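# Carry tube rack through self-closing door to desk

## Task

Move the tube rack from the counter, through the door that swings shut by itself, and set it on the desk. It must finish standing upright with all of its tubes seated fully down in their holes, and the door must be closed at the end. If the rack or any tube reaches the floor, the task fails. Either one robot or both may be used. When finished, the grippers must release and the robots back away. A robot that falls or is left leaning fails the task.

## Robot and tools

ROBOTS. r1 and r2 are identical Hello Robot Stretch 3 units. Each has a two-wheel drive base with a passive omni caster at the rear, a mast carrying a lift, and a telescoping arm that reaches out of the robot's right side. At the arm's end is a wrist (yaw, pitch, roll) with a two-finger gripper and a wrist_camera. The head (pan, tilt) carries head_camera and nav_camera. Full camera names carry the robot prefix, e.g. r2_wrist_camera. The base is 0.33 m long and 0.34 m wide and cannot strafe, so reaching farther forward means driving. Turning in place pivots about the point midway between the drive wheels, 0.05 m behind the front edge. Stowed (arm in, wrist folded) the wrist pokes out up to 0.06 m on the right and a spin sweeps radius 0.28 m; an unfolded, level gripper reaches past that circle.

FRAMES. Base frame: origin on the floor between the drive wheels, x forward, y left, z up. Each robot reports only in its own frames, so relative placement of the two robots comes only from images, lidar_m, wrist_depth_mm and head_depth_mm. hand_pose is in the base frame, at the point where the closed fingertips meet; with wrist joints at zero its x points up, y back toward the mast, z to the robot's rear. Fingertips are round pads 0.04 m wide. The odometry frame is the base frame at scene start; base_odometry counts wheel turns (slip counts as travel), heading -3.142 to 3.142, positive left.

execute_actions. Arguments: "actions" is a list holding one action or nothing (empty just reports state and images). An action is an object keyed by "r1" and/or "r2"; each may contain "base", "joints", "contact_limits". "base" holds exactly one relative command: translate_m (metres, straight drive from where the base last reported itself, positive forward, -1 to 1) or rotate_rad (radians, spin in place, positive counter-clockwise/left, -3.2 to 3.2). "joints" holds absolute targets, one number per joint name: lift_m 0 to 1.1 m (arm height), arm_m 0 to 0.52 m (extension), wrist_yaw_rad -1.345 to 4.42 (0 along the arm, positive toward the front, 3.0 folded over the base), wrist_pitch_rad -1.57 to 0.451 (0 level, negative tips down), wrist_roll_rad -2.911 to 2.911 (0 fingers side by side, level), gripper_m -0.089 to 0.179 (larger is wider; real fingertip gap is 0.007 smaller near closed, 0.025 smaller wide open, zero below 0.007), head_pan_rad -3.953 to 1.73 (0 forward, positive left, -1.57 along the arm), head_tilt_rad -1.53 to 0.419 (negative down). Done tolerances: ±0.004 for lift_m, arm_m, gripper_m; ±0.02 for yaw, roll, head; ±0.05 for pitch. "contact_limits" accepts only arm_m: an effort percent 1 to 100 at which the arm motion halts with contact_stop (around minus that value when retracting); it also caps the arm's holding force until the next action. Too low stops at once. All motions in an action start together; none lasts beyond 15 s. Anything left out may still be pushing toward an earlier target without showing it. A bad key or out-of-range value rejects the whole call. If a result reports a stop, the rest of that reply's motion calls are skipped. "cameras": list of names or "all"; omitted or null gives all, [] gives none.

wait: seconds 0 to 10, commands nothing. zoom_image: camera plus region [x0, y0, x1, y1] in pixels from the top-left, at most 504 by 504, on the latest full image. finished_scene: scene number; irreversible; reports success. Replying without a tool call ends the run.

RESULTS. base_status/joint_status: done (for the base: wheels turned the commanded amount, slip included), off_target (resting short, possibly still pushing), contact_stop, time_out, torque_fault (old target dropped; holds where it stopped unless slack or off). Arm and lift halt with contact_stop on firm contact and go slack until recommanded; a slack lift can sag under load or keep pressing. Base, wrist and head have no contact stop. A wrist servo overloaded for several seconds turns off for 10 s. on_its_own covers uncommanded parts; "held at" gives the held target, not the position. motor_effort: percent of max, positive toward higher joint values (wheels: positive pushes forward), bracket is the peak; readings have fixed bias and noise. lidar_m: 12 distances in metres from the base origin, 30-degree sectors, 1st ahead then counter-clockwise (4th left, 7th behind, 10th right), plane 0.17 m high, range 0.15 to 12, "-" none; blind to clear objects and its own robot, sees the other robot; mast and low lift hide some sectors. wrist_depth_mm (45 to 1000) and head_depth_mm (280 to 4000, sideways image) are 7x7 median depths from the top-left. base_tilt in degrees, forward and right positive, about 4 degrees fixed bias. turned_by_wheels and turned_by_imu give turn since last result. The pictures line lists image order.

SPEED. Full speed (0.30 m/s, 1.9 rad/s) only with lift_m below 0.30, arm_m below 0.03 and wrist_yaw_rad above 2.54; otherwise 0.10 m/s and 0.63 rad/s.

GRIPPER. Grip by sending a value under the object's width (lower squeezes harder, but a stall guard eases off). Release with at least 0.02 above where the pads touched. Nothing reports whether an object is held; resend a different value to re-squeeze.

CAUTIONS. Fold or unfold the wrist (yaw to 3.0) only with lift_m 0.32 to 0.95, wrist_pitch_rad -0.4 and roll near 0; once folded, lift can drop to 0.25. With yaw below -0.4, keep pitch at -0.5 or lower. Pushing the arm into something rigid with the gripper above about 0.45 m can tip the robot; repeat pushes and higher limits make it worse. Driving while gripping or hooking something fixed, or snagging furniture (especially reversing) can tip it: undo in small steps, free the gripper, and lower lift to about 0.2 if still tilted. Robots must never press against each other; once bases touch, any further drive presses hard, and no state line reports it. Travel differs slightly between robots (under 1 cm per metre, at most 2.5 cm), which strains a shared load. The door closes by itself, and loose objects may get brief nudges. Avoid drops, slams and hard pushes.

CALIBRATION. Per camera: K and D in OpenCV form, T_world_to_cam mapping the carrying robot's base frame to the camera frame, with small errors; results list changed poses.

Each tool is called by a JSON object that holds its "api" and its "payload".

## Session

{"api": "execute_actions", "payload": {"actions": []}}

Scene clock: 0.00 s.
r1.base_odometry: x=+0.000 y=+0.000 heading=+0.000 (m, m, rad; r1's odometry frame)
r1.turned_by_wheels: +0.000 (rad since the last result)
r1.turned_by_imu: +0.000 (rad since the last result)
r1.base_tilt: forward=+0.4 right=+0.9 (deg)
r1.lidar_m: 2.41 1.06 0.86 0.73 0.72 0.81 1.12 1.12 1.26 1.31 1.30 1.47
r1.head_depth_mm: 1901 2045 2053 2041 2071 2056 2047 / 1960 2397 2408 2382 2374 2362 2232 / 1962 2771 2791 2776 2759 2777 2280 / 1958 2692 2693 2694 2742 2726 2289 / 1967 2594 2636 2620 2622 2608 2284 / 1981 2493 2520 2560 2518 2548 2259 / 1973 2408 2445 2424 2434 1017 2261
r1.base_status: not commanded
r1.joint_positions: lift_m=+0.323 arm_m=+0.001 wrist_yaw_rad=+2.923 wrist_pitch_rad=-0.450 wrist_roll_rad=-0.014 gripper_m=+0.037 head_pan_rad=-0.007 head_tilt_rad=+0.005
r1.joint_status: not commanded
r1.motor_effort: left_wheel=+0 right_wheel=+0 lift_m=+28 arm_m=+0 wrist_yaw_rad=-1 wrist_pitch_rad=+5 wrist_roll_rad=+1 gripper_m=+0 head_pan_rad=+0 head_tilt_rad=+1 (%)
r1.hand_pose: x=+0.0266 y=+0.0694 z=+0.3282 quat_wxyz=(+0.232, +0.697, +0.083, +0.673) (m; r1's base frame)
r1.wrist_depth_mm: - 637 692 789 929 - - / 585 - 750 882 - - 860 / 632 - 800 852 829 820 790 / 672 690 697 695 670 667 648 / 599 605 - 577 587 555 557 / 521 514 - 513 484 487 482 / 462 - - - 434 432 424
r2.base_odometry: x=+0.000 y=+0.000 heading=+0.000 (m, m, rad; r2's odometry frame)
r2.turned_by_wheels: +0.000 (rad since the last result)
r2.turned_by_imu: +0.000 (rad since the last result)
r2.base_tilt: forward=-1.1 right=-1.2 (deg)
r2.lidar_m: 1.82 1.96 2.02 1.89 1.80 0.96 0.68 0.65 0.67 0.90 1.32 1.36
r2.head_depth_mm: 1643 1629 1644 1651 1659 1650 1649 / 1795 1848 1843 1862 1880 1880 1880 / 1880 2154 2131 2144 2169 2196 2091 / 1873 2283 2288 2236 2253 2254 2204 / 1880 2128 2131 2136 2128 2094 2072 / 1887 2008 2013 2005 1993 1977 1963 / 1851 1908 1902 1881 1856 1888 1857
r2.base_status: not commanded
r2.joint_positions: lift_m=+0.359 arm_m=-0.001 wrist_yaw_rad=+3.019 wrist_pitch_rad=-0.471 wrist_roll_rad=-0.016 gripper_m=+0.037 head_pan_rad=-0.006 head_tilt_rad=-0.005
r2.joint_status: not commanded
r2.motor_effort: left_wheel=+1 right_wheel=+0 lift_m=+30 arm_m=+0 wrist_yaw_rad=+0 wrist_pitch_rad=+7 wrist_roll_rad=-1 gripper_m=+0 head_pan_rad=+0 head_tilt_rad=+1 (%)
r2.hand_pose: x=+0.0053 y=+0.0720 z=+0.3595 quat_wxyz=(+0.206, +0.690, +0.125, +0.682) (m; r2's base frame)
r2.wrist_depth_mm: - - - - - - - / - - - - - - - / - - - - - - - / 791 798 790 779 785 795 798 / 657 644 - 660 665 650 662 / 557 554 - 575 537 555 562 / 481 - - - 490 484 486
pictures: r1_head_camera (sideways: a quarter turn clockwise sets it upright), r1_nav_camera (sideways: a quarter turn counterclockwise sets it upright), r1_wrist_camera, r2_head_camera (sideways: a quarter turn clockwise sets it upright), r2_nav_camera (sideways: a quarter turn counterclockwise sets it upright), r2_wrist_camera
camera_calibration (this result's frames):
r1_head_camera: T_world_to_cam=[[-0.012155, -0.0077835, -0.999896, 1.3228], [0.0194471, 0.999779, -0.00801899, 0.00975689], [0.999737, -0.0195426, -0.0120009, -0.0333756], [0, 0, 0, 1]] pos_world=[0.0492557, -0.000110939, 1.32234]
r1_nav_camera: T_world_to_cam=[[-0.00112994, -0.0279795, 0.999608, -1.25462], [0.0359924, -0.998962, -0.0279208, 0.0840544], [0.999351, 0.0359468, 0.00213582, -0.0531488], [0, 0, 0, 1]] pos_world=[0.0486714, 0.0507739, 1.25659]
r1_wrist_camera: T_world_to_cam=[[0.977016, -0.211532, -0.0263612, 0.00603588], [-0.152756, -0.608501, -0.778712, 0.3236], [0.148681, 0.76484, -0.626828, 0.31372], [0, 0, 0, 1]] pos_world=[-0.00310964, -0.0417581, 0.448798]
r2_head_camera: T_world_to_cam=[[-0.0040886, 0.0302998, -0.999532, 1.32429], [-0.0219907, 0.999296, 0.0303826, -0.0375133], [0.99975, 0.0221047, -0.00341941, -0.0405262], [0, 0, 0, 1]] pos_world=[0.0451056, -0.00174298, 1.32467]
r2_nav_camera: T_world_to_cam=[[0.0148169, 0.021464, 0.99966, -1.2666], [0.0105763, -0.999717, 0.0213084, 0.0251214], [0.999834, 0.010257, -0.0150398, -0.0278856], [0, 0, 0, 1]] pos_world=[0.0463825, 0.0525865, 1.26521]
r2_wrist_camera: T_world_to_cam=[[0.996556, -0.0806437, 0.0193015, -0.00682539], [-0.032448, -0.593458, -0.80421, 0.36707], [0.0763092, 0.800815, -0.594031, 0.315862], [0, 0, 0, 1]] pos_world=[-0.00539059, -0.0356565, 0.482965]
Images, in order (width x height): r1_head_camera 896x504, r1_nav_camera 672x504, r1_wrist_camera 644x364, r2_head_camera 896x504, r2_nav_camera 672x504, r2_wrist_camera 644x364.

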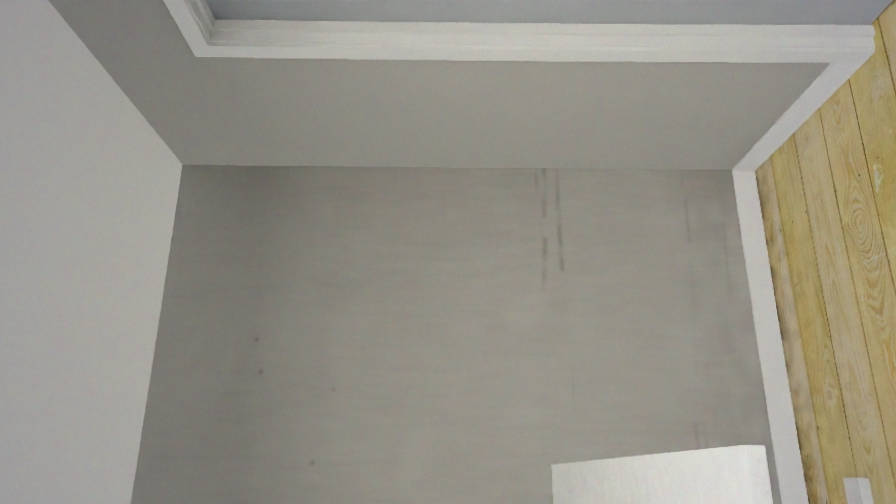

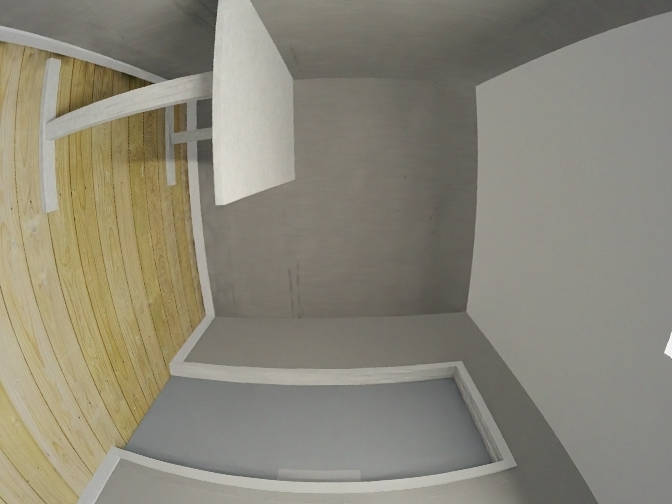

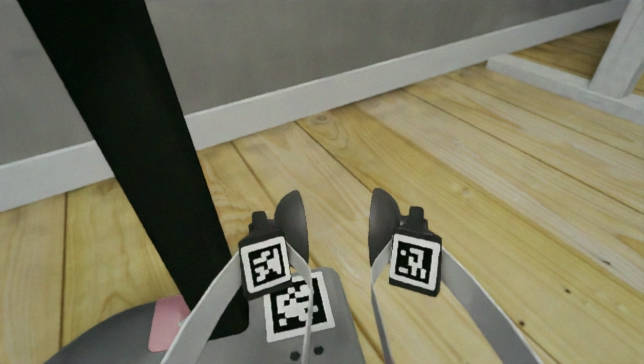

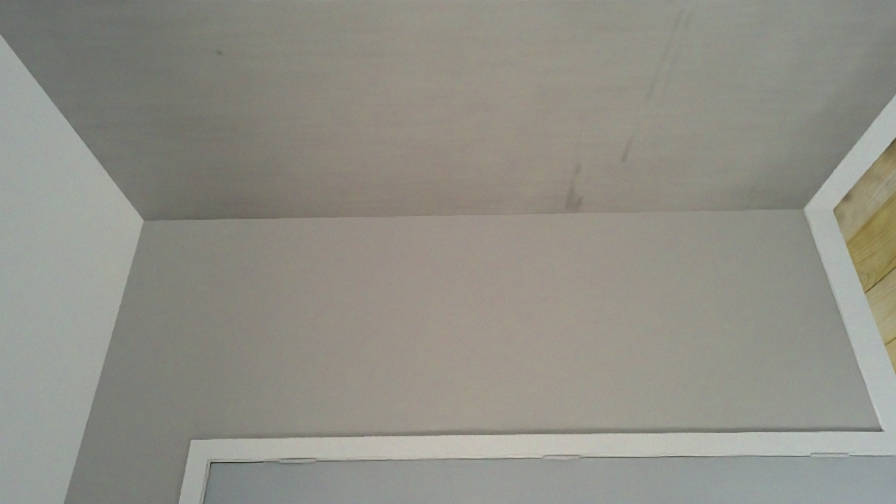

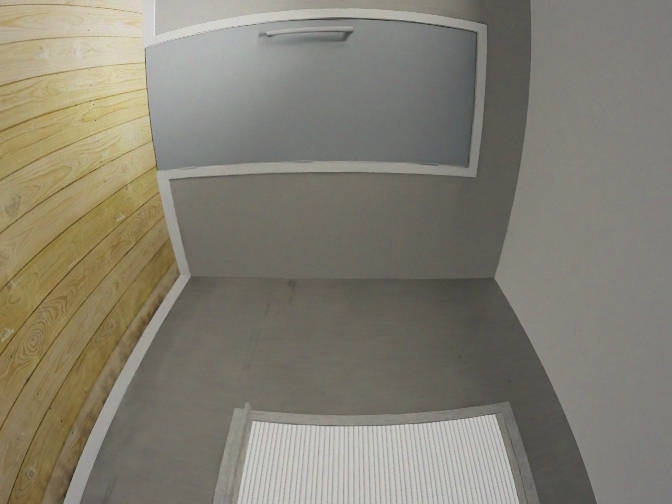

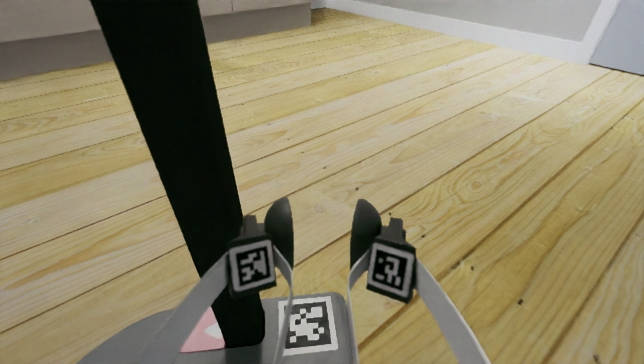

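{"api": "execute_actions", "payload": {"actions": [{"r1":{"base":{"rotate_rad":-0.25},"joints":{"lift_m":0.26,"arm_m":0,"wrist_yaw_rad":3.0,"wrist_pitch_rad":-0.4,"head_pan_rad":-0.3,"head_tilt_rad":-0.5}},"r2":{"joints":{"lift_m":0.26,"arm_m":0,"wrist_pitch_rad":-0.4,"head_pan_rad":1.73,"head_tilt_rad":-0.25}}}], "cameras": ["r1_head_camera","r2_head_camera","r2_nav_camera"]}}

Scene clock: 21.50 s.
r1.base_odometry: x=+0.000 y=+0.000 heading=-0.250 (m, m, rad; r1's odometry frame)
r1.turned_by_wheels: -0.250 (rad since the last result)
r1.turned_by_imu: -0.252 (rad since the last result)
r1.base_tilt: forward=+0.5 right=+0.8 (deg)
r1.lidar_m: 1.87 2.29 1.06 0.76 0.73 0.75 0.99 1.12 1.15 1.37 1.31 1.34
r1.head_depth_mm: 1160 1238 1324 1422 1549 1580 1318 / 1236 1327 1421 1551 1683 1598 1322 / 1325 1439 1538 1684 1826 1579 1312 / 1517 1632 1777 1966 1969 1578 1304 / 1635 1793 1947 2178 1975 1573 1306 / 1782 1970 2157 2347 1951 1575 1307 / 1865 2072 2344 2479 1945 1555 1314
r1.base_status: done
r1.joint_positions: lift_m=+0.261 arm_m=+0.001 wrist_yaw_rad=+2.997 wrist_pitch_rad=-0.418 wrist_roll_rad=-0.014 gripper_m=+0.037 head_pan_rad=-0.293 head_tilt_rad=-0.494
r1.joint_status: all done
r1.motor_effort: left_wheel=+2(8) right_wheel=-2(7) lift_m=+14(25) arm_m=+0(2) wrist_yaw_rad=+2(4) wrist_pitch_rad=+7(7) wrist_roll_rad=+1(1) gripper_m=+1(1) head_pan_rad=-2(17) head_tilt_rad=-4(34) (%)
r1.hand_pose: x=+0.0111 y=+0.0765 z=+0.2732 quat_wxyz=(+0.196, +0.695, +0.098, +0.684) (m; r1's base frame)
r1.wrist_depth_mm: 544 - 741 885 - - - / 583 - 813 899 - 908 867 / 613 662 779 768 775 744 728 / 620 658 639 630 613 598 591 / 547 535 - 534 525 504 494 / 467 - - - 429 432 426 / - - - - 388 382 372
r2.base_odometry: x=+0.000 y=+0.000 heading=+0.000 (m, m, rad; r2's odometry frame)
r2.turned_by_wheels: +0.000 (rad since the last result)
r2.turned_by_imu: -0.001 (rad since the last result)
r2.base_tilt: forward=-1.1 right=-1.3 (deg)
r2.lidar_m: 1.82 1.96 2.02 1.89 1.80 0.96 0.68 0.65 0.67 0.90 1.32 1.36
r2.head_depth_mm: 2651 2702 2844 2898 2909 2138 1638 / 2547 2664 2789 2254 2342 2134 1634 / 2457 2573 2709 2145 2202 2142 1641 / 2373 2431 2590 2019 2084 2142 1638 / 2293 2338 2484 1941 1993 2077 1656 / 2215 2286 2352 1852 1899 1982 1639 / 2124 2196 2283 - - - -
r2.base_status: not commanded
r2.joint_positions: lift_m=+0.260 arm_m=+0.000 wrist_yaw_rad=+3.019 wrist_pitch_rad=-0.422 wrist_roll_rad=-0.016 gripper_m=+0.037 head_pan_rad=+1.717 head_tilt_rad=-0.247
r2.joint_status: all done
joint sent to its limit — the command would take r2.head_pan_rad past its upper limit, so that joint was sent only as far as its limit.
r2.motor_effort: left_wheel=+1(1) right_wheel=+0(0) lift_m=+17(26) arm_m=+3(0) wrist_yaw_rad=+0(0) wrist_pitch_rad=+12(14) wrist_roll_rad=+0(1) gripper_m=+0(0) head_pan_rad=+3(35) head_tilt_rad=-1(14) (%)
r2.hand_pose: x=+0.0060 y=+0.0775 z=+0.2723 quat_wxyz=(+0.190, +0.693, +0.107, +0.687) (m; r2's base frame)
r2.wrist_depth_mm: - - - - - - - / - - - - - - - / 894 876 908 898 893 908 911 / 683 682 674 697 702 694 680 / 559 555 - 549 562 560 554 / 467 493 - - 450 470 469 / - - - - 405 405 407
pictures: r1_head_camera (sideways: a quarter turn clockwise sets it upright), r2_head_camera (sideways: a quarter turn clockwise sets it upright), r2_nav_camera (sideways: a quarter turn counterclockwise sets it upright)
camera_calibration (this result's frames):
r1_head_camera: T_world_to_cam=[[-0.469814, 0.133477, -0.872616, 1.15927], [0.295768, 0.955169, -0.0131361, 0.0147263], [0.831743, -0.264264, -0.48823, 0.587481], [0, 0, 0, 1]] pos_world=[0.0516533, -0.0135524, 1.29862]
r2_head_camera: T_world_to_cam=[[0.0055293, -0.245026, -0.969501, 1.28482], [-0.985621, -0.165069, 0.0360974, -0.0390647], [-0.168879, 0.955361, -0.242416, 0.277711], [0, 0, 0, 1]] pos_world=[0.00129243, 0.043053, 1.31437]
r2_nav_camera: T_world_to_cam=[[-0.0582809, 0.247523, 0.967127, -1.22349], [0.985913, 0.166409, 0.0168227, 0.0250177], [-0.156775, 0.954484, -0.253735, 0.289882], [0, 0, 0, 1]] pos_world=[-0.0505251, 0.0219914, 1.2564]
Images, in order (width x height): r1_head_camera 896x504, r2_head_camera 896x504, r2_nav_camera 672x504.

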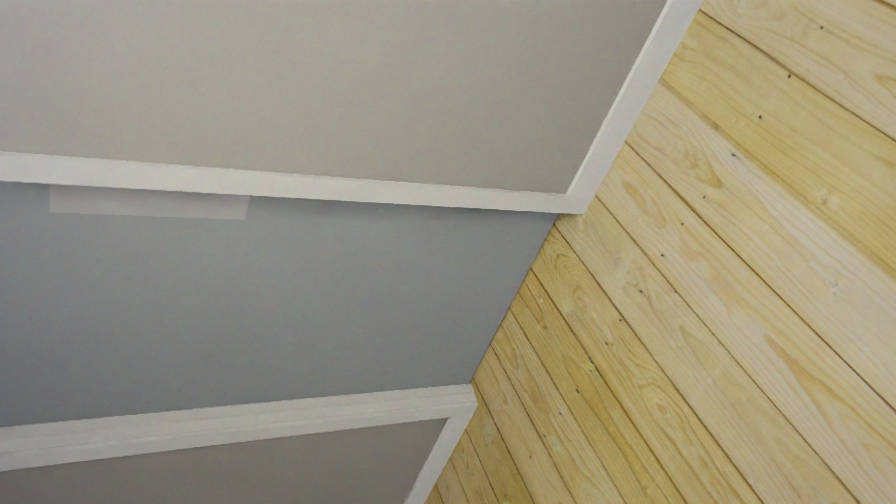

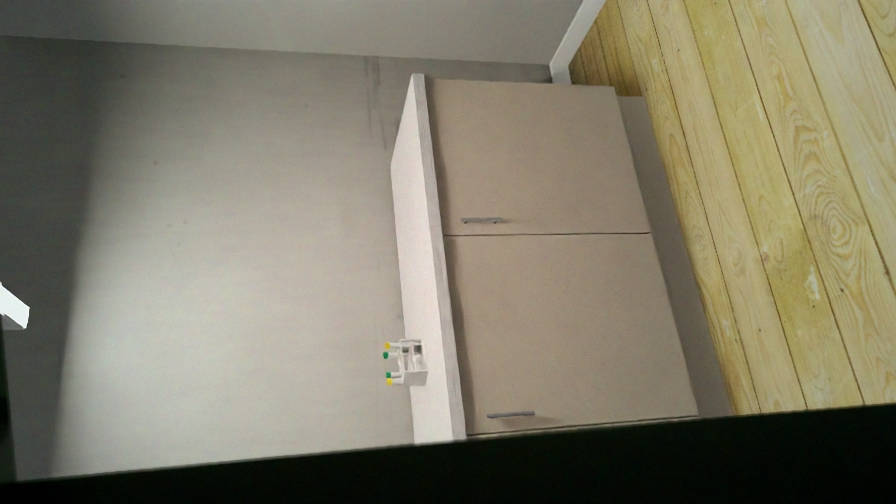

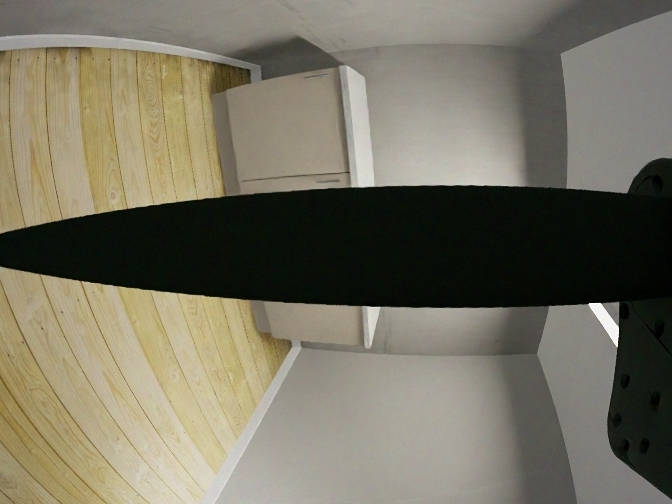

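{"api": "execute_actions", "payload": {"actions": [{"r1":{"base":{"translate_m":0.5}},"r2":{"base":{"rotate_rad":1.66},"joints":{"head_pan_rad":0.5,"head_tilt_rad":-0.4}}}], "cameras": []}}

{"api": "execute_actions", "payload": {"actions": [{"r1":{"base":{"translate_m":1.0},"joints":{"head_pan_rad":0,"head_tilt_rad":-0.8}},"r2":{"base":{"translate_m":1.0}}}], "cameras": ["r2_head_camera"]}}

{"api": "execute_actions", "payload": {"actions": [{"r1":{"base":{"rotate_rad":-0.9}},"r2":{"base":{"translate_m":0.46},"joints":{"head_pan_rad":0.85,"head_tilt_rad":-0.55}}}], "cameras": ["r1_nav_camera","r2_head_camera"]}}

Scene clock: 33.27 s.
r1.base_odometry: x=+0.484 y=-0.124 heading=-0.250 (m, m, rad; r1's odometry frame)
r1.turned_by_wheels: +0.000 (rad since the last result)
r1.turned_by_imu: +0.002 (rad since the last result)
r1.base_tilt: forward=+0.4 right=+0.8 (deg)
r1.lidar_m: 1.51 2.23 0.81 0.82 0.99 1.02 1.36 1.54 1.53 1.08 1.03 1.07
r1.head_depth_mm: 920 967 1037 1117 1219 1331 1321 / 1052 1116 1204 1292 1337 1448 1316 / 1123 1203 1302 1416 1569 1582 1315 / 1217 1309 1424 1569 1742 1564 1311 / 1312 1434 1578 1745 1883 1573 1307 / 1414 1534 1679 1894 1956 1556 1307 / 1477 1637 1855 2125 1962 1570 1302
r1.base_status: done
r1.joint_positions: lift_m=+0.261 arm_m=+0.001 wrist_yaw_rad=+2.997 wrist_pitch_rad=-0.418 wrist_roll_rad=-0.014 gripper_m=+0.037 head_pan_rad=-0.293 head_tilt_rad=-0.495
r1.joint_status: not commanded
r1.motor_effort: left_wheel=+2(11) right_wheel=-2(6) lift_m=+15(14) arm_m=+0(0) wrist_yaw_rad=+2(3) wrist_pitch_rad=+7(7) wrist_roll_rad=+1(1) gripper_m=+0(1) head_pan_rad=-2(3) head_tilt_rad=-3(3) (%)
r1.hand_pose: x=+0.0110 y=+0.0766 z=+0.2733 quat_wxyz=(+0.196, +0.695, +0.098, +0.685) (m; r1's base frame)
r1.wrist_depth_mm: 721 - - - - - - / 764 - - - - - 945 / 779 801 798 788 726 723 726 / 656 645 626 625 610 596 581 / 544 530 - 530 526 502 493 / 469 - - - 423 434 424 / - - - - 386 381 376
r2.base_odometry: x=+0.000 y=+0.000 heading=+1.660 (m, m, rad; r2's odometry frame)
r2.turned_by_wheels: +1.660 (rad since the last result)
r2.turned_by_imu: +1.639 (rad since the last result)
r2.base_tilt: forward=-1.1 right=-1.2 (deg)
r2.lidar_m: 1.84 1.79 0.88 0.67 0.66 0.69 0.99 1.32 1.40 2.01 1.96 2.07
r2.head_depth_mm: 2088 2182 1969 1863 2029 1761 1426 / 2087 2207 2045 1877 2052 1772 1418 / 2090 2233 2093 1898 2039 1786 1431 / 2088 2224 2134 1904 2059 1770 1422 / 2086 2254 2360 1923 2088 1794 1438 / 2097 2213 2345 2345 2173 1786 1436 / 1686 1678 1688 1691 1702 1662 1436
r2.base_status: done
r2.joint_positions: lift_m=+0.260 arm_m=+0.000 wrist_yaw_rad=+3.019 wrist_pitch_rad=-0.422 wrist_roll_rad=-0.016 gripper_m=+0.037 head_pan_rad=+0.507 head_tilt_rad=-0.396
r2.joint_status: all done
r2.motor_effort: left_wheel=-3(13) right_wheel=+3(11) lift_m=+18(18) arm_m=+1(1) wrist_yaw_rad=+0(0) wrist_pitch_rad=+13(12) wrist_roll_rad=+0(1) gripper_m=+0(0) head_pan_rad=-2(35) head_tilt_rad=-2(12) (%)
r2.hand_pose: x=+0.0060 y=+0.0775 z=+0.2723 quat_wxyz=(+0.189, +0.693, +0.107, +0.687) (m; r2's base frame)
r2.wrist_depth_mm: 490 - 653 733 900 - - / 526 572 703 826 - - - / 560 624 750 859 925 907 903 / 584 661 679 689 695 692 692 / 554 550 - 559 567 554 561 / 473 493 - - 456 461 467 / - - - - 403 399 407
pictures: none
No camera images: the call's "cameras" was empty. Leave "cameras" out to get every camera's image.

Scene clock: 38.20 s.
r1.base_odometry: x=+1.453 y=-0.371 heading=-0.250 (m, m, rad; r1's odometry frame)
r1.turned_by_wheels: +0.000 (rad since the last result)
r1.turned_by_imu: +0.003 (rad since the last result)
r1.base_tilt: forward=+0.4 right=+0.8 (deg)
r1.lidar_m: 0.72 1.37 1.41 1.46 1.10 1.11 2.10 2.28 0.74 0.60 0.57 0.59
r1.head_depth_mm: 612 674 740 819 920 1048 1132 / 606 694 812 930 1083 1234 1147 / 679 751 848 989 1194 1299 1146 / 783 884 1021 1199 1408 1290 1143 / 914 1064 1267 1560 1484 1299 1141 / 1113 1326 1569 1717 1485 1285 1137 / 1212 1347 1525 1675 1473 1283 1139
r1.base_status: done
r1.joint_positions: lift_m=+0.261 arm_m=+0.001 wrist_yaw_rad=+2.997 wrist_pitch_rad=-0.417 wrist_roll_rad=-0.014 gripper_m=+0.037 head_pan_rad=-0.007 head_tilt_rad=-0.791
r1.joint_status: all done
r1.motor_effort: left_wheel=+2(11) right_wheel=-2(5) lift_m=+15(15) arm_m=+0(0) wrist_yaw_rad=+2(2) wrist_pitch_rad=+7(7) wrist_roll_rad=+1(1) gripper_m=+1(1) head_pan_rad=+3(19) head_tilt_rad=-6(29) (%)
r1.hand_pose: x=+0.0110 y=+0.0766 z=+0.2734 quat_wxyz=(+0.196, +0.695, +0.098, +0.685) (m; r1's base frame)
r1.wrist_depth_mm: - - - - - - - / - - - - - - 949 / 832 804 795 771 760 740 710 / 664 643 634 626 604 599 585 / 544 533 - 535 525 499 491 / 464 - - - 420 431 428 / - - - - 380 383 377
r2.base_odometry: x=-0.089 y=+0.996 heading=+1.660 (m, m, rad; r2's odometry frame)
r2.turned_by_wheels: +0.000 (rad since the last result)
r2.turned_by_imu: +0.009 (rad since the last result)
r2.base_tilt: forward=-1.1 right=-1.2 (deg)
r2.lidar_m: 0.94 0.91 0.96 1.12 1.11 1.16 1.69 2.22 2.02 1.54 1.52 1.24
r2.head_depth_mm: 1283 1366 1435 1045 996 1091 1190 / 1290 1375 1464 1045 1006 1098 1208 / 1295 1371 1464 1056 1014 1101 1208 / 1306 1396 1489 1061 1016 1107 1220 / 1319 1399 1492 1071 1008 1113 1224 / 1326 1408 1503 1078 1019 1115 1235 / 1330 1418 1528 1087 1031 1123 1238
r2.base_status: done
r2.joint_positions: lift_m=+0.260 arm_m=+0.000 wrist_yaw_rad=+3.019 wrist_pitch_rad=-0.421 wrist_roll_rad=-0.016 gripper_m=+0.037 head_pan_rad=+0.507 head_tilt_rad=-0.396
r2.joint_status: not commanded
r2.motor_effort: left_wheel=-4(11) right_wheel=+2(9) lift_m=+18(18) arm_m=+2(2) wrist_yaw_rad=+0(0) wrist_pitch_rad=+12(12) wrist_roll_rad=+0(1) gripper_m=+0(0) head_pan_rad=-2(3) head_tilt_rad=-2(2) (%)
r2.hand_pose: x=+0.0060 y=+0.0776 z=+0.2724 quat_wxyz=(+0.189, +0.693, +0.107, +0.687) (m; r2's base frame)
r2.wrist_depth_mm: 808 - - - - 852 693 / 849 913 - - - 935 734 / 857 888 910 871 889 910 829 / 683 679 678 673 702 703 695 / 555 558 - 556 569 559 556 / 464 505 - - 458 463 467 / - - - - 412 398 406
pictures: r2_head_camera (sideways: a quarter turn clockwise sets it upright)
camera_calibration (this result's frames):
r2_head_camera: T_world_to_cam=[[-0.351007, -0.160308, -0.922548, 1.22569], [-0.497287, 0.866727, 0.0385978, -0.0452916], [0.79341, 0.472319, -0.383946, 0.456037], [0, 0, 0, 1]] pos_world=[0.0458775, 0.0203472, 1.3076]
Images, in order (width x height): r2_head_camera 896x504.

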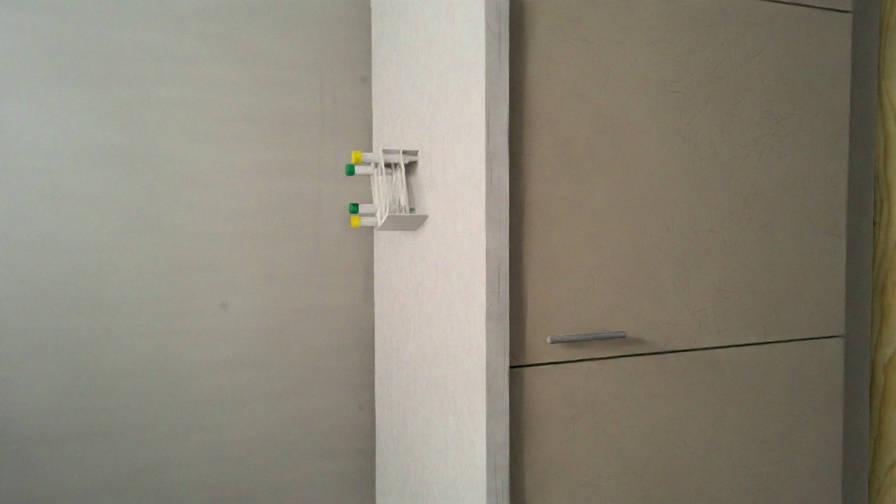

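Scene clock: 41.40 s.
r1.base_odometry: x=+1.453 y=-0.371 heading=-1.150 (m, m, rad; r1's odometry frame)
r1.turned_by_wheels: -0.900 (rad since the last result)
r1.turned_by_imu: -0.910 (rad since the last result)
r1.base_tilt: forward=+0.4 right=+0.8 (deg)
r1.lidar_m: 0.57 0.61 0.80 1.38 1.46 1.55 1.10 1.64 2.44 1.41 0.63 0.58
r1.head_depth_mm: 460 522 604 718 881 1074 1147 / 465 528 609 729 898 1167 1150 / 469 531 619 735 912 1200 1145 / 472 537 625 750 930 1223 1143 / 477 543 634 759 946 1219 1142 / 482 551 641 772 961 1229 1137 / 488 557 651 781 982 1236 1140
r1.base_status: done
r1.joint_positions: lift_m=+0.261 arm_m=+0.001 wrist_yaw_rad=+2.997 wrist_pitch_rad=-0.417 wrist_roll_rad=-0.014 gripper_m=+0.037 head_pan_rad=-0.007 head_tilt_rad=-0.791
r1.joint_status: not commanded
r1.motor_effort: left_wheel=+2(9) right_wheel=-2(8) lift_m=+15(15) arm_m=+0(0) wrist_yaw_rad=+3(3) wrist_pitch_rad=+6(7) wrist_roll_rad=+1(1) gripper_m=+1(0) head_pan_rad=+3(3) head_tilt_rad=-5(4) (%)
r1.hand_pose: x=+0.0110 y=+0.0766 z=+0.2734 quat_wxyz=(+0.196, +0.695, +0.098, +0.685) (m; r1's base frame)
r1.wrist_depth_mm: - - - - - 869 568 / - - - - - 851 588 / 825 830 797 776 752 751 639 / 656 652 644 623 611 594 576 / 544 534 - 535 523 506 493 / 467 - - - 426 433 427 / - - - - 385 383 377
r2.base_odometry: x=-0.130 y=+1.454 heading=+1.660 (m, m, rad; r2's odometry frame)
r2.turned_by_wheels: +0.000 (rad since the last result)
r2.turned_by_imu: +0.004 (rad since the last result)
r2.base_tilt: forward=-1.1 right=-1.2 (deg)
r2.lidar_m: 0.52 0.50 0.53 0.75 1.31 1.38 2.00 2.64 1.74 1.34 1.31 0.68
r2.head_depth_mm: 897 971 1036 758 569 621 710 / 933 1011 1069 762 589 657 759 / 968 1060 1093 763 616 698 813 / 1006 1105 1162 766 645 746 878 / 1055 1158 1158 770 683 796 950 / 1103 1210 1179 775 724 857 1037 / 1147 1271 1191 781 783 924 1153
r2.base_status: done
r2.joint_positions: lift_m=+0.260 arm_m=+0.000 wrist_yaw_rad=+3.019 wrist_pitch_rad=-0.421 wrist_roll_rad=-0.016 gripper_m=+0.037 head_pan_rad=+0.843 head_tilt_rad=-0.544
r2.joint_status: all done
r2.motor_effort: left_wheel=-3(9) right_wheel=+2(10) lift_m=+18(19) arm_m=+2(1) wrist_yaw_rad=+0(0) wrist_pitch_rad=+12(12) wrist_roll_rad=-1(1) gripper_m=+0(0) head_pan_rad=+3(23) head_tilt_rad=-2(13) (%)
r2.hand_pose: x=+0.0061 y=+0.0776 z=+0.2724 quat_wxyz=(+0.189, +0.693, +0.107, +0.687) (m; r2's base frame)
r2.wrist_depth_mm: 963 - - 846 622 480 394 / - - - - 652 505 406 / 888 912 891 888 781 544 426 / 674 673 689 678 695 622 478 / 553 544 - 552 576 559 515 / 468 492 - - 456 469 471 / - - - - 406 405 406
pictures: r1_nav_camera (sideways: a quarter turn counterclockwise sets it upright), r2_head_camera (sideways: a quarter turn clockwise sets it upright)
camera_calibration (this result's frames):
r1_nav_camera: T_world_to_cam=[[0.712866, -0.0328893, 0.700529, -0.868683], [0.00307982, -0.998743, -0.0500243, 0.112989], [0.701294, 0.0378181, -0.711868, 0.877836], [0, 0, 0, 1]] pos_world=[0.00328528, 0.0510785, 1.23909]
r2_head_camera: T_world_to_cam=[[-0.366093, -0.365298, -0.855882, 1.13881], [-0.751324, 0.658707, 0.0402272, -0.0458556], [0.54908, 0.657771, -0.515605, 0.628846], [0, 0, 0, 1]] pos_world=[0.0371726, 0.0325758, 1.30077]
Images, in order (width x height): r1_nav_camera 672x504, r2_head_camera 896x504.

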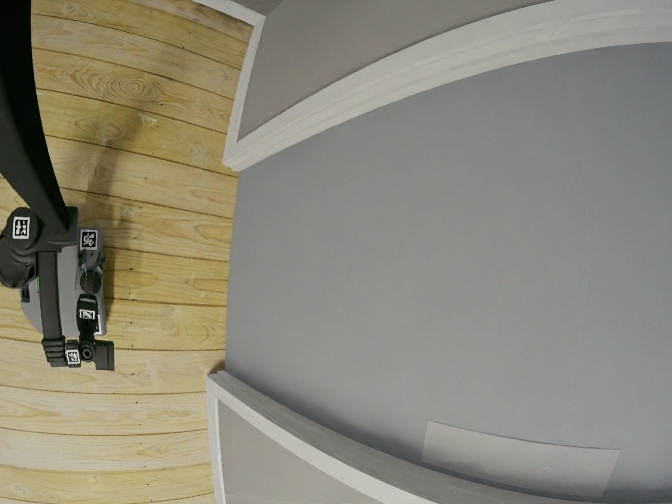

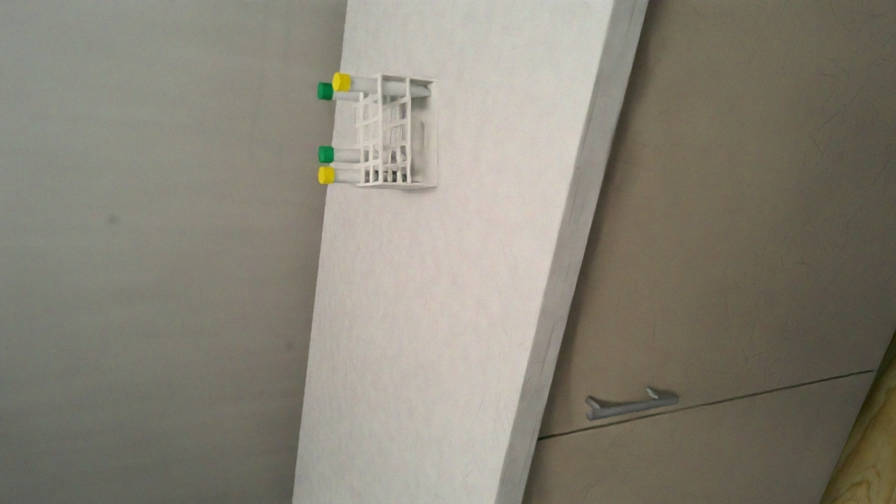

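{"api": "execute_actions", "payload": {"actions": [{"r1":{"base":{"translate_m":0.47},"joints":{"head_tilt_rad":-1.1}},"r2":{"base":{"rotate_rad":2.385},"joints":{"head_pan_rad":-1.57,"head_tilt_rad":-0.5}}}], "cameras": []}}

{"api": "execute_actions", "payload": {"actions": [{"r1":{"joints":{"lift_m":0.32}},"r2":{"base":{"translate_m":-0.08},"joints":{"lift_m":0.36}}}], "cameras": []}}

{"api": "execute_actions", "payload": {"actions": [{"r1":{"base":{"translate_m":0.5}},"r2":{"joints":{"lift_m":0.9,"wrist_yaw_rad":1.2,"gripper_m":0.1}}}], "cameras": []}}

{"api": "execute_actions", "payload": {"actions": [{"r1":{"base":{"translate_m":0.08}},"r2":{"joints":{"wrist_yaw_rad":0,"gripper_m":0.179,"wrist_pitch_rad":-0.13,"wrist_roll_rad":0}}}], "cameras": ["r1_nav_camera","r2_head_camera","r2_wrist_camera"]}}

Scene clock: 57.13 s.
r1.base_odometry: x=+1.646 y=-0.800 heading=-1.149 (m, m, rad; r1's odometry frame)
r1.turned_by_wheels: +0.000 (rad since the last result)
r1.turned_by_imu: +0.002 (rad since the last result)
r1.base_tilt: forward=+0.5 right=+0.9 (deg)
r1.lidar_m: - 0.15 0.16 0.47 1.43 1.80 1.57 2.14 2.48 0.29 0.15 -
r1.head_depth_mm: - - - - - 422 1085 / - - - - - 430 1100 / - - - - - 455 - / - - - - - 498 - / - - - - - 550 - / - - - - - 609 1110 / - - - - 306 683 1092
r1.base_status: done
r1.joint_positions: lift_m=+0.261 arm_m=+0.001 wrist_yaw_rad=+2.997 wrist_pitch_rad=-0.417 wrist_roll_rad=-0.014 gripper_m=+0.037 head_pan_rad=-0.007 head_tilt_rad=-1.087
r1.joint_status: all done
r1.motor_effort: left_wheel=+2(11) right_wheel=-2(6) lift_m=+15(15) arm_m=+0(0) wrist_yaw_rad=+2(3) wrist_pitch_rad=+7(7) wrist_roll_rad=+1(1) gripper_m=+0(0) head_pan_rad=+2(3) head_tilt_rad=-7(31) (%)
r1.hand_pose: x=+0.0110 y=+0.0766 z=+0.2734 quat_wxyz=(+0.196, +0.695, +0.098, +0.685) (m; r1's base frame)
r1.wrist_depth_mm: - - - - 352 185 125 / - - - 910 364 189 126 / 832 824 793 712 373 191 127 / 664 645 630 622 385 193 129 / 550 537 - 531 289 195 130 / 464 - - - 411 185 131 / - - - - 370 187 133
r2.base_odometry: x=-0.130 y=+1.454 heading=-2.239 (m, m, rad; r2's odometry frame)
r2.turned_by_wheels: +2.385 (rad since the last result)
r2.turned_by_imu: +2.357 (rad since the last result)
r2.base_tilt: forward=-1.1 right=-1.2 (deg)
r2.lidar_m: 1.31 1.62 2.63 2.22 1.44 1.31 0.89 0.56 0.50 0.51 0.61 1.30
r2.head_depth_mm: 905 973 1041 808 594 608 687 / 929 1006 1086 773 598 642 728 / 973 1056 1121 779 625 678 774 / 1012 1098 1174 822 652 719 828 / 1053 1152 1232 829 677 766 893 / 1098 1202 1269 834 706 816 966 / 1144 1258 1322 839 752 874 1046
r2.base_status: done
r2.joint_positions: lift_m=+0.260 arm_m=+0.000 wrist_yaw_rad=+3.019 wrist_pitch_rad=-0.421 wrist_roll_rad=-0.016 gripper_m=+0.037 head_pan_rad=-1.563 head_tilt_rad=-0.507
r2.joint_status: all done
r2.motor_effort: left_wheel=-3(12) right_wheel=+2(11) lift_m=+18(18) arm_m=+2(2) wrist_yaw_rad=+1(0) wrist_pitch_rad=+12(12) wrist_roll_rad=-1(0) gripper_m=+0(0) head_pan_rad=-3(35) head_tilt_rad=+1(6) (%)
r2.hand_pose: x=+0.0061 y=+0.0775 z=+0.2724 quat_wxyz=(+0.189, +0.693, +0.107, +0.687) (m; r2's base frame)
r2.wrist_depth_mm: - - - - - - - / - - - - - - - / 880 898 887 891 940 920 911 / 679 695 696 679 680 699 697 / 557 557 - 568 568 559 559 / 463 488 - - 450 468 466 / - - - - 406 408 402
pictures: none
No camera images: the call's "cameras" was empty. Leave "cameras" out to get every camera's image.

Scene clock: 58.97 s.
r1.base_odometry: x=+1.646 y=-0.800 heading=-1.149 (m, m, rad; r1's odometry frame)
r1.turned_by_wheels: +0.000 (rad since the last result)
r1.turned_by_imu: +0.000 (rad since the last result)
r1.base_tilt: forward=+0.4 right=+0.9 (deg)
r1.lidar_m: - 0.15 0.16 0.47 1.42 1.81 1.57 2.15 2.48 0.29 0.15 -
r1.head_depth_mm: - - - - - 422 1083 / - - - - - 430 1096 / - - - - - 457 - / - - - - - 500 - / - - - - - 549 - / - - - - - 613 1110 / - - - - 307 684 1093
r1.base_status: not commanded
r1.joint_positions: lift_m=+0.319 arm_m=+0.001 wrist_yaw_rad=+2.997 wrist_pitch_rad=-0.417 wrist_roll_rad=-0.014 gripper_m=+0.037 head_pan_rad=-0.007 head_tilt_rad=-1.087
r1.joint_status: all done
r1.motor_effort: left_wheel=+2(2) right_wheel=-2(2) lift_m=+38(38) arm_m=+0(0) wrist_yaw_rad=+2(2) wrist_pitch_rad=+6(6) wrist_roll_rad=+1(1) gripper_m=+0(1) head_pan_rad=+2(3) head_tilt_rad=-6(7) (%)
r1.hand_pose: x=+0.0110 y=+0.0766 z=+0.3323 quat_wxyz=(+0.196, +0.695, +0.098, +0.685) (m; r1's base frame)
r1.wrist_depth_mm: - - - - 357 185 125 / - - - - 367 189 126 / 948 941 903 821 376 191 128 / 773 740 736 662 383 193 129 / 634 619 - 599 292 196 130 / 533 534 - 528 446 186 131 / 468 - - - 373 187 133
r2.base_odometry: x=-0.080 y=+1.517 heading=-2.239 (m, m, rad; r2's odometry frame)
r2.turned_by_wheels: +0.000 (rad since the last result)
r2.turned_by_imu: -0.001 (rad since the last result)
r2.base_tilt: forward=-1.2 right=-1.2 (deg)
r2.lidar_m: 1.38 1.71 2.66 2.12 1.37 1.24 1.25 0.53 0.47 0.48 0.58 1.11
r2.head_depth_mm: 879 953 1026 808 596 573 649 / 909 984 1060 817 596 601 689 / 945 1024 1102 776 598 638 732 / 979 1065 1134 817 626 675 779 / 1022 1117 1196 828 649 719 843 / 1067 1163 1243 834 676 767 907 / 1111 1220 1292 840 706 822 987
r2.base_status: done
r2.joint_positions: lift_m=+0.360 arm_m=+0.000 wrist_yaw_rad=+3.019 wrist_pitch_rad=-0.421 wrist_roll_rad=-0.016 gripper_m=+0.037 head_pan_rad=-1.563 head_tilt_rad=-0.507
r2.joint_status: all done
r2.motor_effort: left_wheel=-3(16) right_wheel=+2(6) lift_m=+38(39) arm_m=+1(2) wrist_yaw_rad=+0(1) wrist_pitch_rad=+12(12) wrist_roll_rad=-1(0) gripper_m=+0(0) head_pan_rad=-3(3) head_tilt_rad=+2(2) (%)
r2.hand_pose: x=+0.0061 y=+0.0776 z=+0.3715 quat_wxyz=(+0.189, +0.693, +0.107, +0.687) (m; r2's base frame)
r2.wrist_depth_mm: - - - - - - - / - - - - - - - / - - - - - - - / 843 871 857 881 857 853 862 / 687 690 - 712 708 690 701 / 588 579 - 586 570 586 586 / 504 513 - - 506 504 511
pictures: none
No camera images: the call's "cameras" was empty. Leave "cameras" out to get every camera's image.

Scene clock: 65.13 s.
r1.base_odometry: x=+1.850 y=-1.256 heading=-1.149 (m, m, rad; r1's odometry frame)
r1.turned_by_wheels: +0.000 (rad since the last result)
r1.turned_by_imu: +0.010 (rad since the last result)
r1.base_tilt: forward=+0.3 right=+0.8 (deg)
r1.lidar_m: 0.23 0.17 0.17 0.18 0.26 2.06 2.07 0.58 0.57 1.92 1.51 2.31
r1.head_depth_mm: 1973 1739 1570 1416 1295 1198 1103 / 1967 1732 1568 1417 1291 1187 - / 347 469 1508 1412 1289 1181 - / 297 351 457 649 1145 1185 - / - 299 358 465 664 1136 - / - - 300 364 475 684 990 / - - - 304 369 484 683
r1.base_status: done
r1.joint_positions: lift_m=+0.320 arm_m=+0.001 wrist_yaw_rad=+2.999 wrist_pitch_rad=-0.416 wrist_roll_rad=-0.014 gripper_m=+0.037 head_pan_rad=-0.007 head_tilt_rad=-1.097
r1.joint_status: not commanded
r1.motor_effort: left_wheel=+8(70) right_wheel=+1(52) lift_m=+35(38) arm_m=+0(0) wrist_yaw_rad=+1(2) wrist_pitch_rad=+6(6) wrist_roll_rad=+1(1) gripper_m=+1(1) head_pan_rad=+2(4) head_tilt_rad=-2(9) (%)
r1.hand_pose: x=+0.0107 y=+0.0768 z=+0.3327 quat_wxyz=(+0.195, +0.695, +0.098, +0.685) (m; r1's base frame)
r1.wrist_depth_mm: 340 - 240 214 190 172 156 / 387 - 265 235 207 185 168 / 490 397 294 262 228 200 180 / 712 460 333 293 251 220 194 / 629 544 - 326 262 242 212 / 531 526 - 353 326 264 232 / 460 - - - 362 296 260
r2.base_odometry: x=-0.080 y=+1.517 heading=-2.239 (m, m, rad; r2's odometry frame)
r2.turned_by_wheels: +0.000 (rad since the last result)
r2.turned_by_imu: -0.001 (rad since the last result)
r2.base_tilt: forward=-1.1 right=-1.2 (deg)
r2.lidar_m: 1.38 1.71 2.67 1.47 1.36 1.24 1.25 0.53 0.47 0.48 0.58 1.11
r2.head_depth_mm: 877 942 1022 811 594 567 - / 914 984 1056 815 596 604 - / 948 1033 1097 778 600 637 706 / 978 1066 1143 819 622 674 784 / 1022 1119 1189 828 648 720 819 / 1069 1166 1235 837 676 770 854 / 1111 1223 1288 838 704 825 928
r2.base_status: not commanded
r2.joint_positions: lift_m=+0.900 arm_m=+0.000 wrist_yaw_rad=+1.202 wrist_pitch_rad=-0.421 wrist_roll_rad=-0.016 gripper_m=+0.100 head_pan_rad=-1.563 head_tilt_rad=-0.507
r2.joint_status: all done
r2.motor_effort: left_wheel=-2(3) right_wheel=+2(2) lift_m=+38(39) arm_m=+1(1) wrist_yaw_rad=-2(5) wrist_pitch_rad=+12(12) wrist_roll_rad=-1(1) gripper_m=+0(81) head_pan_rad=-3(3) head_tilt_rad=+2(2) (%)
r2.hand_pose: x=+0.1876 y=-0.2256 z=+0.9116 quat_wxyz=(+0.658, +0.511, -0.481, +0.273) (m; r2's base frame)
r2.wrist_depth_mm: - - - - - 749 780 / - - - - - 506 415 / - - - - - 539 338 / - - - - - 542 364 / - - - - - 536 366 / - - - - - 487 366 / - - - - 996 578 367
pictures: none
No camera images: the call's "cameras" was empty. Leave "cameras" out to get every camera's image.

Scene clock: 67.37 s.
r1.base_odometry: x=+1.883 y=-1.329 heading=-1.149 (m, m, rad; r1's odometry frame)
r1.turned_by_wheels: +0.000 (rad since the last result)
r1.turned_by_imu: +0.001 (rad since the last result)
r1.base_tilt: forward=+0.5 right=+0.9 (deg)
r1.lidar_m: 0.25 0.18 0.17 0.18 0.24 0.67 2.14 0.62 0.69 1.92 1.48 2.23
r1.head_depth_mm: 1976 1744 1566 1415 1293 1196 1105 / 1969 1745 1550 1414 1288 1184 - / 1952 1729 1559 1417 1281 1190 - / 1879 1708 1528 1382 1271 1181 - / 297 340 417 538 753 1144 - / - 294 333 405 517 713 960 / - - 293 326 394 498 663
r1.base_status: done
r1.joint_positions: lift_m=+0.320 arm_m=+0.001 wrist_yaw_rad=+2.999 wrist_pitch_rad=-0.416 wrist_roll_rad=-0.014 gripper_m=+0.037 head_pan_rad=-0.007 head_tilt_rad=-1.097
r1.joint_status: not commanded
r1.motor_effort: left_wheel=+4(37) right_wheel=+1(7) lift_m=+35(35) arm_m=+0(0) wrist_yaw_rad=+0(1) wrist_pitch_rad=+6(6) wrist_roll_rad=+1(1) gripper_m=+1(0) head_pan_rad=+2(2) head_tilt_rad=-3(2) (%)
r1.hand_pose: x=+0.0107 y=+0.0768 z=+0.3327 quat_wxyz=(+0.195, +0.695, +0.098, +0.685) (m; r1's base frame)
r1.wrist_depth_mm: 296 - 231 211 192 177 163 / 336 - 254 232 210 191 175 / 396 352 283 256 231 208 190 / 473 402 317 288 255 229 206 / 590 474 - 322 270 251 226 / 544 521 - 358 335 280 249 / 460 - - - 374 315 279
r2.base_odometry: x=-0.080 y=+1.517 heading=-2.239 (m, m, rad; r2's odometry frame)
r2.turned_by_wheels: +0.000 (rad since the last result)
r2.turned_by_imu: +0.000 (rad since the last result)
r2.base_tilt: forward=-1.1 right=-1.2 (deg)
r2.lidar_m: 1.38 1.70 2.67 1.52 1.36 1.24 1.25 0.53 0.47 0.48 0.58 1.11
r2.head_depth_mm: 879 946 1021 809 619 572 - / 911 985 1054 814 598 588 - / 945 1021 1097 780 598 - - / 984 1067 1145 817 625 677 803 / 1019 1108 1201 829 627 727 840 / 1071 1169 1238 834 677 771 904 / 1109 1222 1289 839 705 823 988
r2.base_status: not commanded
r2.joint_positions: lift_m=+0.900 arm_m=+0.000 wrist_yaw_rad=+0.002 wrist_pitch_rad=-0.155 wrist_roll_rad=-0.007 gripper_m=+0.179 head_pan_rad=-1.563 head_tilt_rad=-0.507
r2.joint_status: all done
r2.motor_effort: left_wheel=-3(3) right_wheel=+2(2) lift_m=+38(38) arm_m=+1(1) wrist_yaw_rad=-2(1) wrist_pitch_rad=+14(13) wrist_roll_rad=+4(4) gripper_m=+0(85) head_pan_rad=-3(2) head_tilt_rad=+2(1) (%)
r2.hand_pose: x=-0.0209 y=-0.3943 z=+0.9749 quat_wxyz=(+0.708, +0.056, -0.702, -0.054) (m; r2's base frame)
r2.wrist_depth_mm: - - 916 839 753 677 631 / - - 970 894 803 722 657 / 802 867 809 615 788 728 675 / 450 446 450 447 443 449 445 / 424 336 310 307 307 315 307 / 499 391 340 277 246 233 238 / 533 436 378 324 285 234 211
pictures: r1_nav_camera (sideways: a quarter turn counterclockwise sets it upright), r2_head_camera (sideways: a quarter turn clockwise sets it upright), r2_wrist_camera
camera_calibration (this result's frames):
r1_nav_camera: T_world_to_cam=[[0.890861, -0.034054, 0.452998, -0.54728], [-0.0123952, -0.998637, -0.050696, 0.113938], [0.454107, 0.0395481, -0.890069, 1.11102], [0, 0, 0, 1]] pos_world=[-0.0155597, 0.0512066, 1.24258]
r2_head_camera: T_world_to_cam=[[0.0264921, 0.484682, -0.874289, 1.16043], [0.999053, 0.0173707, 0.0399023, -0.0561119], [0.0345269, -0.874518, -0.483762, 0.590553], [0, 0, 0, 1]] pos_world=[0.00492674, -0.0450133, 1.30247]
r2_wrist_camera: T_world_to_cam=[[-0.999178, -0.034291, 0.0216058, -0.0559448], [-0.0312768, 0.313332, -0.949128, 1.0833], [0.0257767, -0.949024, -0.314147, 0.0930562], [0, 0, 0, 1]] pos_world=[-0.0244154, -0.253038, 1.05863]
Images, in order (width x height): r1_nav_camera 672x504, r2_head_camera 896x504, r2_wrist_camera 644x364.

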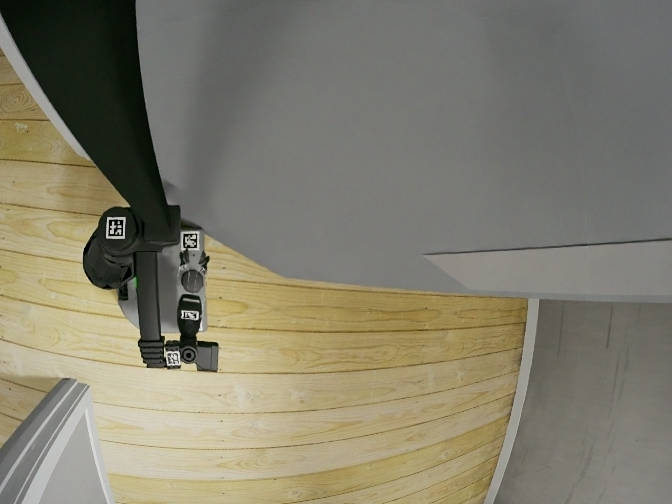

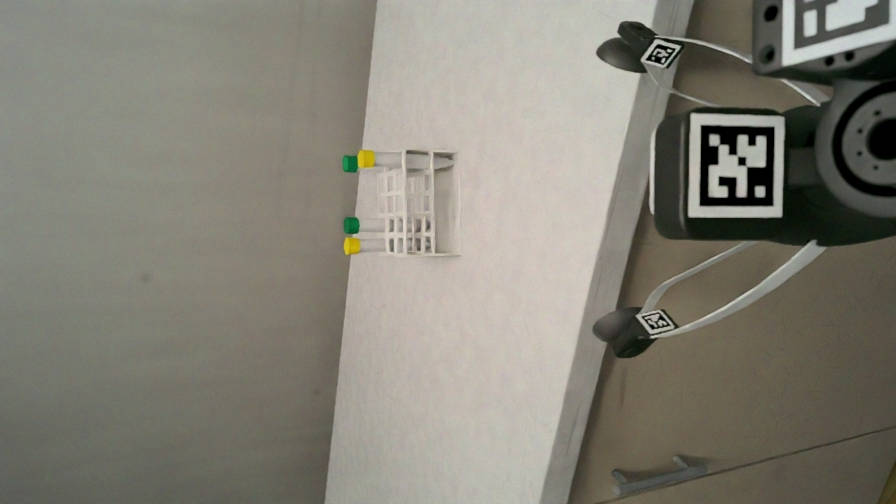

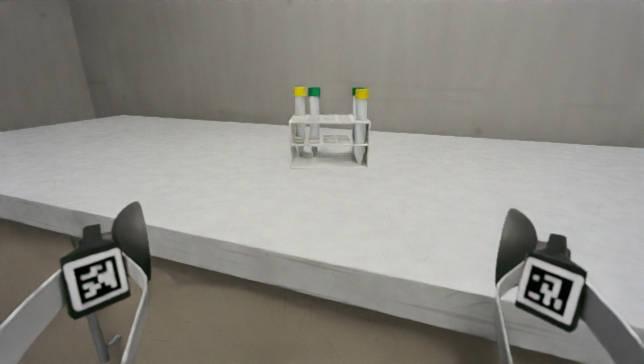

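{"api": "execute_actions", "payload": {"actions": [{"r1":{"base":{"rotate_rad":0.5}},"r2":{"joints":{"lift_m":0.868,"arm_m":0.27}}}], "cameras": ["r2_head_camera","r2_wrist_camera"]}}

Scene clock: 75.77 s.
r1.base_odometry: x=+1.883 y=-1.329 heading=-0.649 (m, m, rad; r1's odometry frame)
r1.turned_by_wheels: +0.500 (rad since the last result)
r1.turned_by_imu: +0.509 (rad since the last result)
r1.base_tilt: forward=+0.3 right=+0.9 (deg)
r1.lidar_m: 0.16 - 0.15 0.18 0.63 2.15 0.62 0.65 1.92 1.48 2.24 0.17
r1.head_depth_mm: - - - 362 1280 1186 1110 / - - - 329 638 1188 - / - - - 306 469 1155 - / - - - - 372 1039 - / - - - - 333 653 - / - - - - 305 477 1081 / - - - - - 377 944
r1.base_status: done
r1.joint_positions: lift_m=+0.320 arm_m=+0.001 wrist_yaw_rad=+2.999 wrist_pitch_rad=-0.416 wrist_roll_rad=-0.014 gripper_m=+0.037 head_pan_rad=-0.007 head_tilt_rad=-1.097
r1.joint_status: not commanded
r1.motor_effort: left_wheel=+3(17) right_wheel=+3(9) lift_m=+35(35) arm_m=+0(0) wrist_yaw_rad=+1(0) wrist_pitch_rad=+6(6) wrist_roll_rad=+1(1) gripper_m=+0(0) head_pan_rad=+3(2) head_tilt_rad=-2(1) (%)
r1.hand_pose: x=+0.0107 y=+0.0768 z=+0.3327 quat_wxyz=(+0.195, +0.695, +0.098, +0.685) (m; r1's base frame)
r1.wrist_depth_mm: - - 362 243 178 141 116 / - - 407 272 191 149 122 / 956 950 457 300 208 158 127 / 757 751 530 334 223 168 134 / 629 608 - 360 219 180 142 / 534 531 - 397 290 189 150 / 470 - - - 293 197 159
r2.base_odometry: x=-0.080 y=+1.517 heading=-2.239 (m, m, rad; r2's odometry frame)
r2.turned_by_wheels: +0.000 (rad since the last result)
r2.turned_by_imu: -0.001 (rad since the last result)
r2.base_tilt: forward=-1.1 right=-1.2 (deg)
r2.lidar_m: 1.38 1.70 2.66 1.47 1.36 1.24 1.25 0.53 0.48 0.48 0.58 1.11
r2.head_depth_mm: 880 945 1023 855 - 591 647 / 911 985 1054 906 - 604 688 / 945 1027 1104 781 - 636 731 / 981 1069 1146 824 603 675 783 / 1019 1120 1199 834 648 719 844 / 1063 1169 1244 830 676 770 906 / 1116 1220 1297 842 707 821 986
r2.base_status: not commanded
r2.joint_positions: lift_m=+0.868 arm_m=+0.270 wrist_yaw_rad=+0.001 wrist_pitch_rad=-0.153 wrist_roll_rad=-0.006 gripper_m=+0.179 head_pan_rad=-1.563 head_tilt_rad=-0.507
r2.joint_status: all done
r2.motor_effort: left_wheel=-3(2) right_wheel=+2(3) lift_m=+18(33) arm_m=+2(2) wrist_yaw_rad=+0(2) wrist_pitch_rad=+13(14) wrist_roll_rad=+3(4) gripper_m=+0(1) head_pan_rad=-3(3) head_tilt_rad=+2(2) (%)
r2.hand_pose: x=-0.0213 y=-0.6643 z=+0.9443 quat_wxyz=(+0.707, +0.055, -0.703, -0.054) (m; r2's base frame)
r2.wrist_depth_mm: 848 733 643 589 526 486 443 / 922 783 705 594 536 503 463 / 657 642 557 274 293 516 482 / 354 354 324 295 295 358 357 / 245 261 246 245 242 251 245 / - 181 185 185 184 184 190 / 149 149 149 149 149 149 143
pictures: r2_head_camera (sideways: a quarter turn clockwise sets it upright), r2_wrist_camera
camera_calibration (this result's frames):
r2_head_camera: T_world_to_cam=[[0.026555, 0.484678, -0.874289, 1.16043], [0.999055, 0.0172408, 0.0399023, -0.0561119], [0.0344133, -0.874523, -0.483762, 0.590553], [0, 0, 0, 1]] pos_world=[0.00492089, -0.0450132, 1.30247]
r2_wrist_camera: T_world_to_cam=[[-0.999241, -0.0328185, 0.020983, -0.0633101], [-0.030188, 0.312008, -0.9496, 1.13836], [0.0246175, -0.949512, -0.312762, -0.174495], [0, 0, 0, 1]] pos_world=[-0.0246016, -0.522941, 1.02774]
Images, in order (width x height): r2_head_camera 896x504, r2_wrist_camera 644x364.

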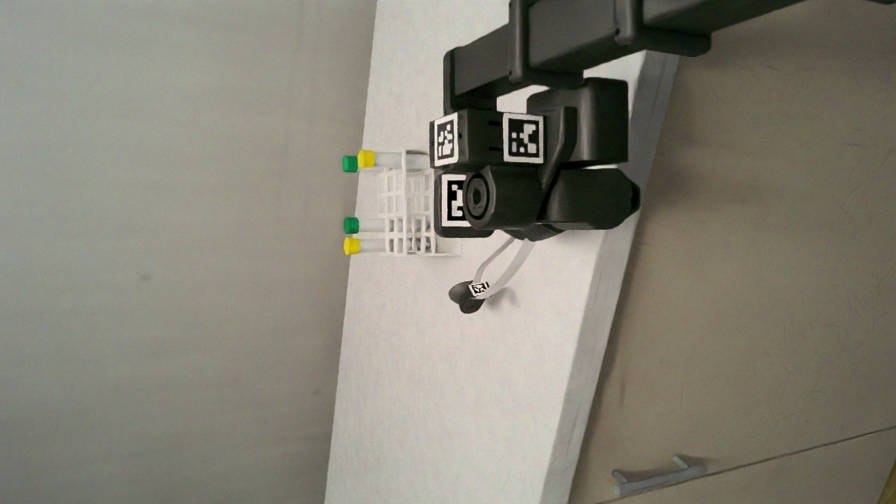

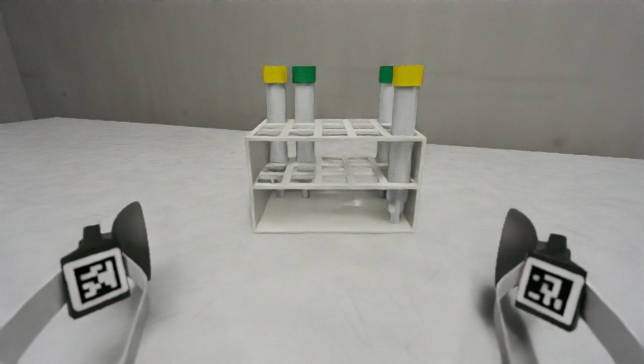

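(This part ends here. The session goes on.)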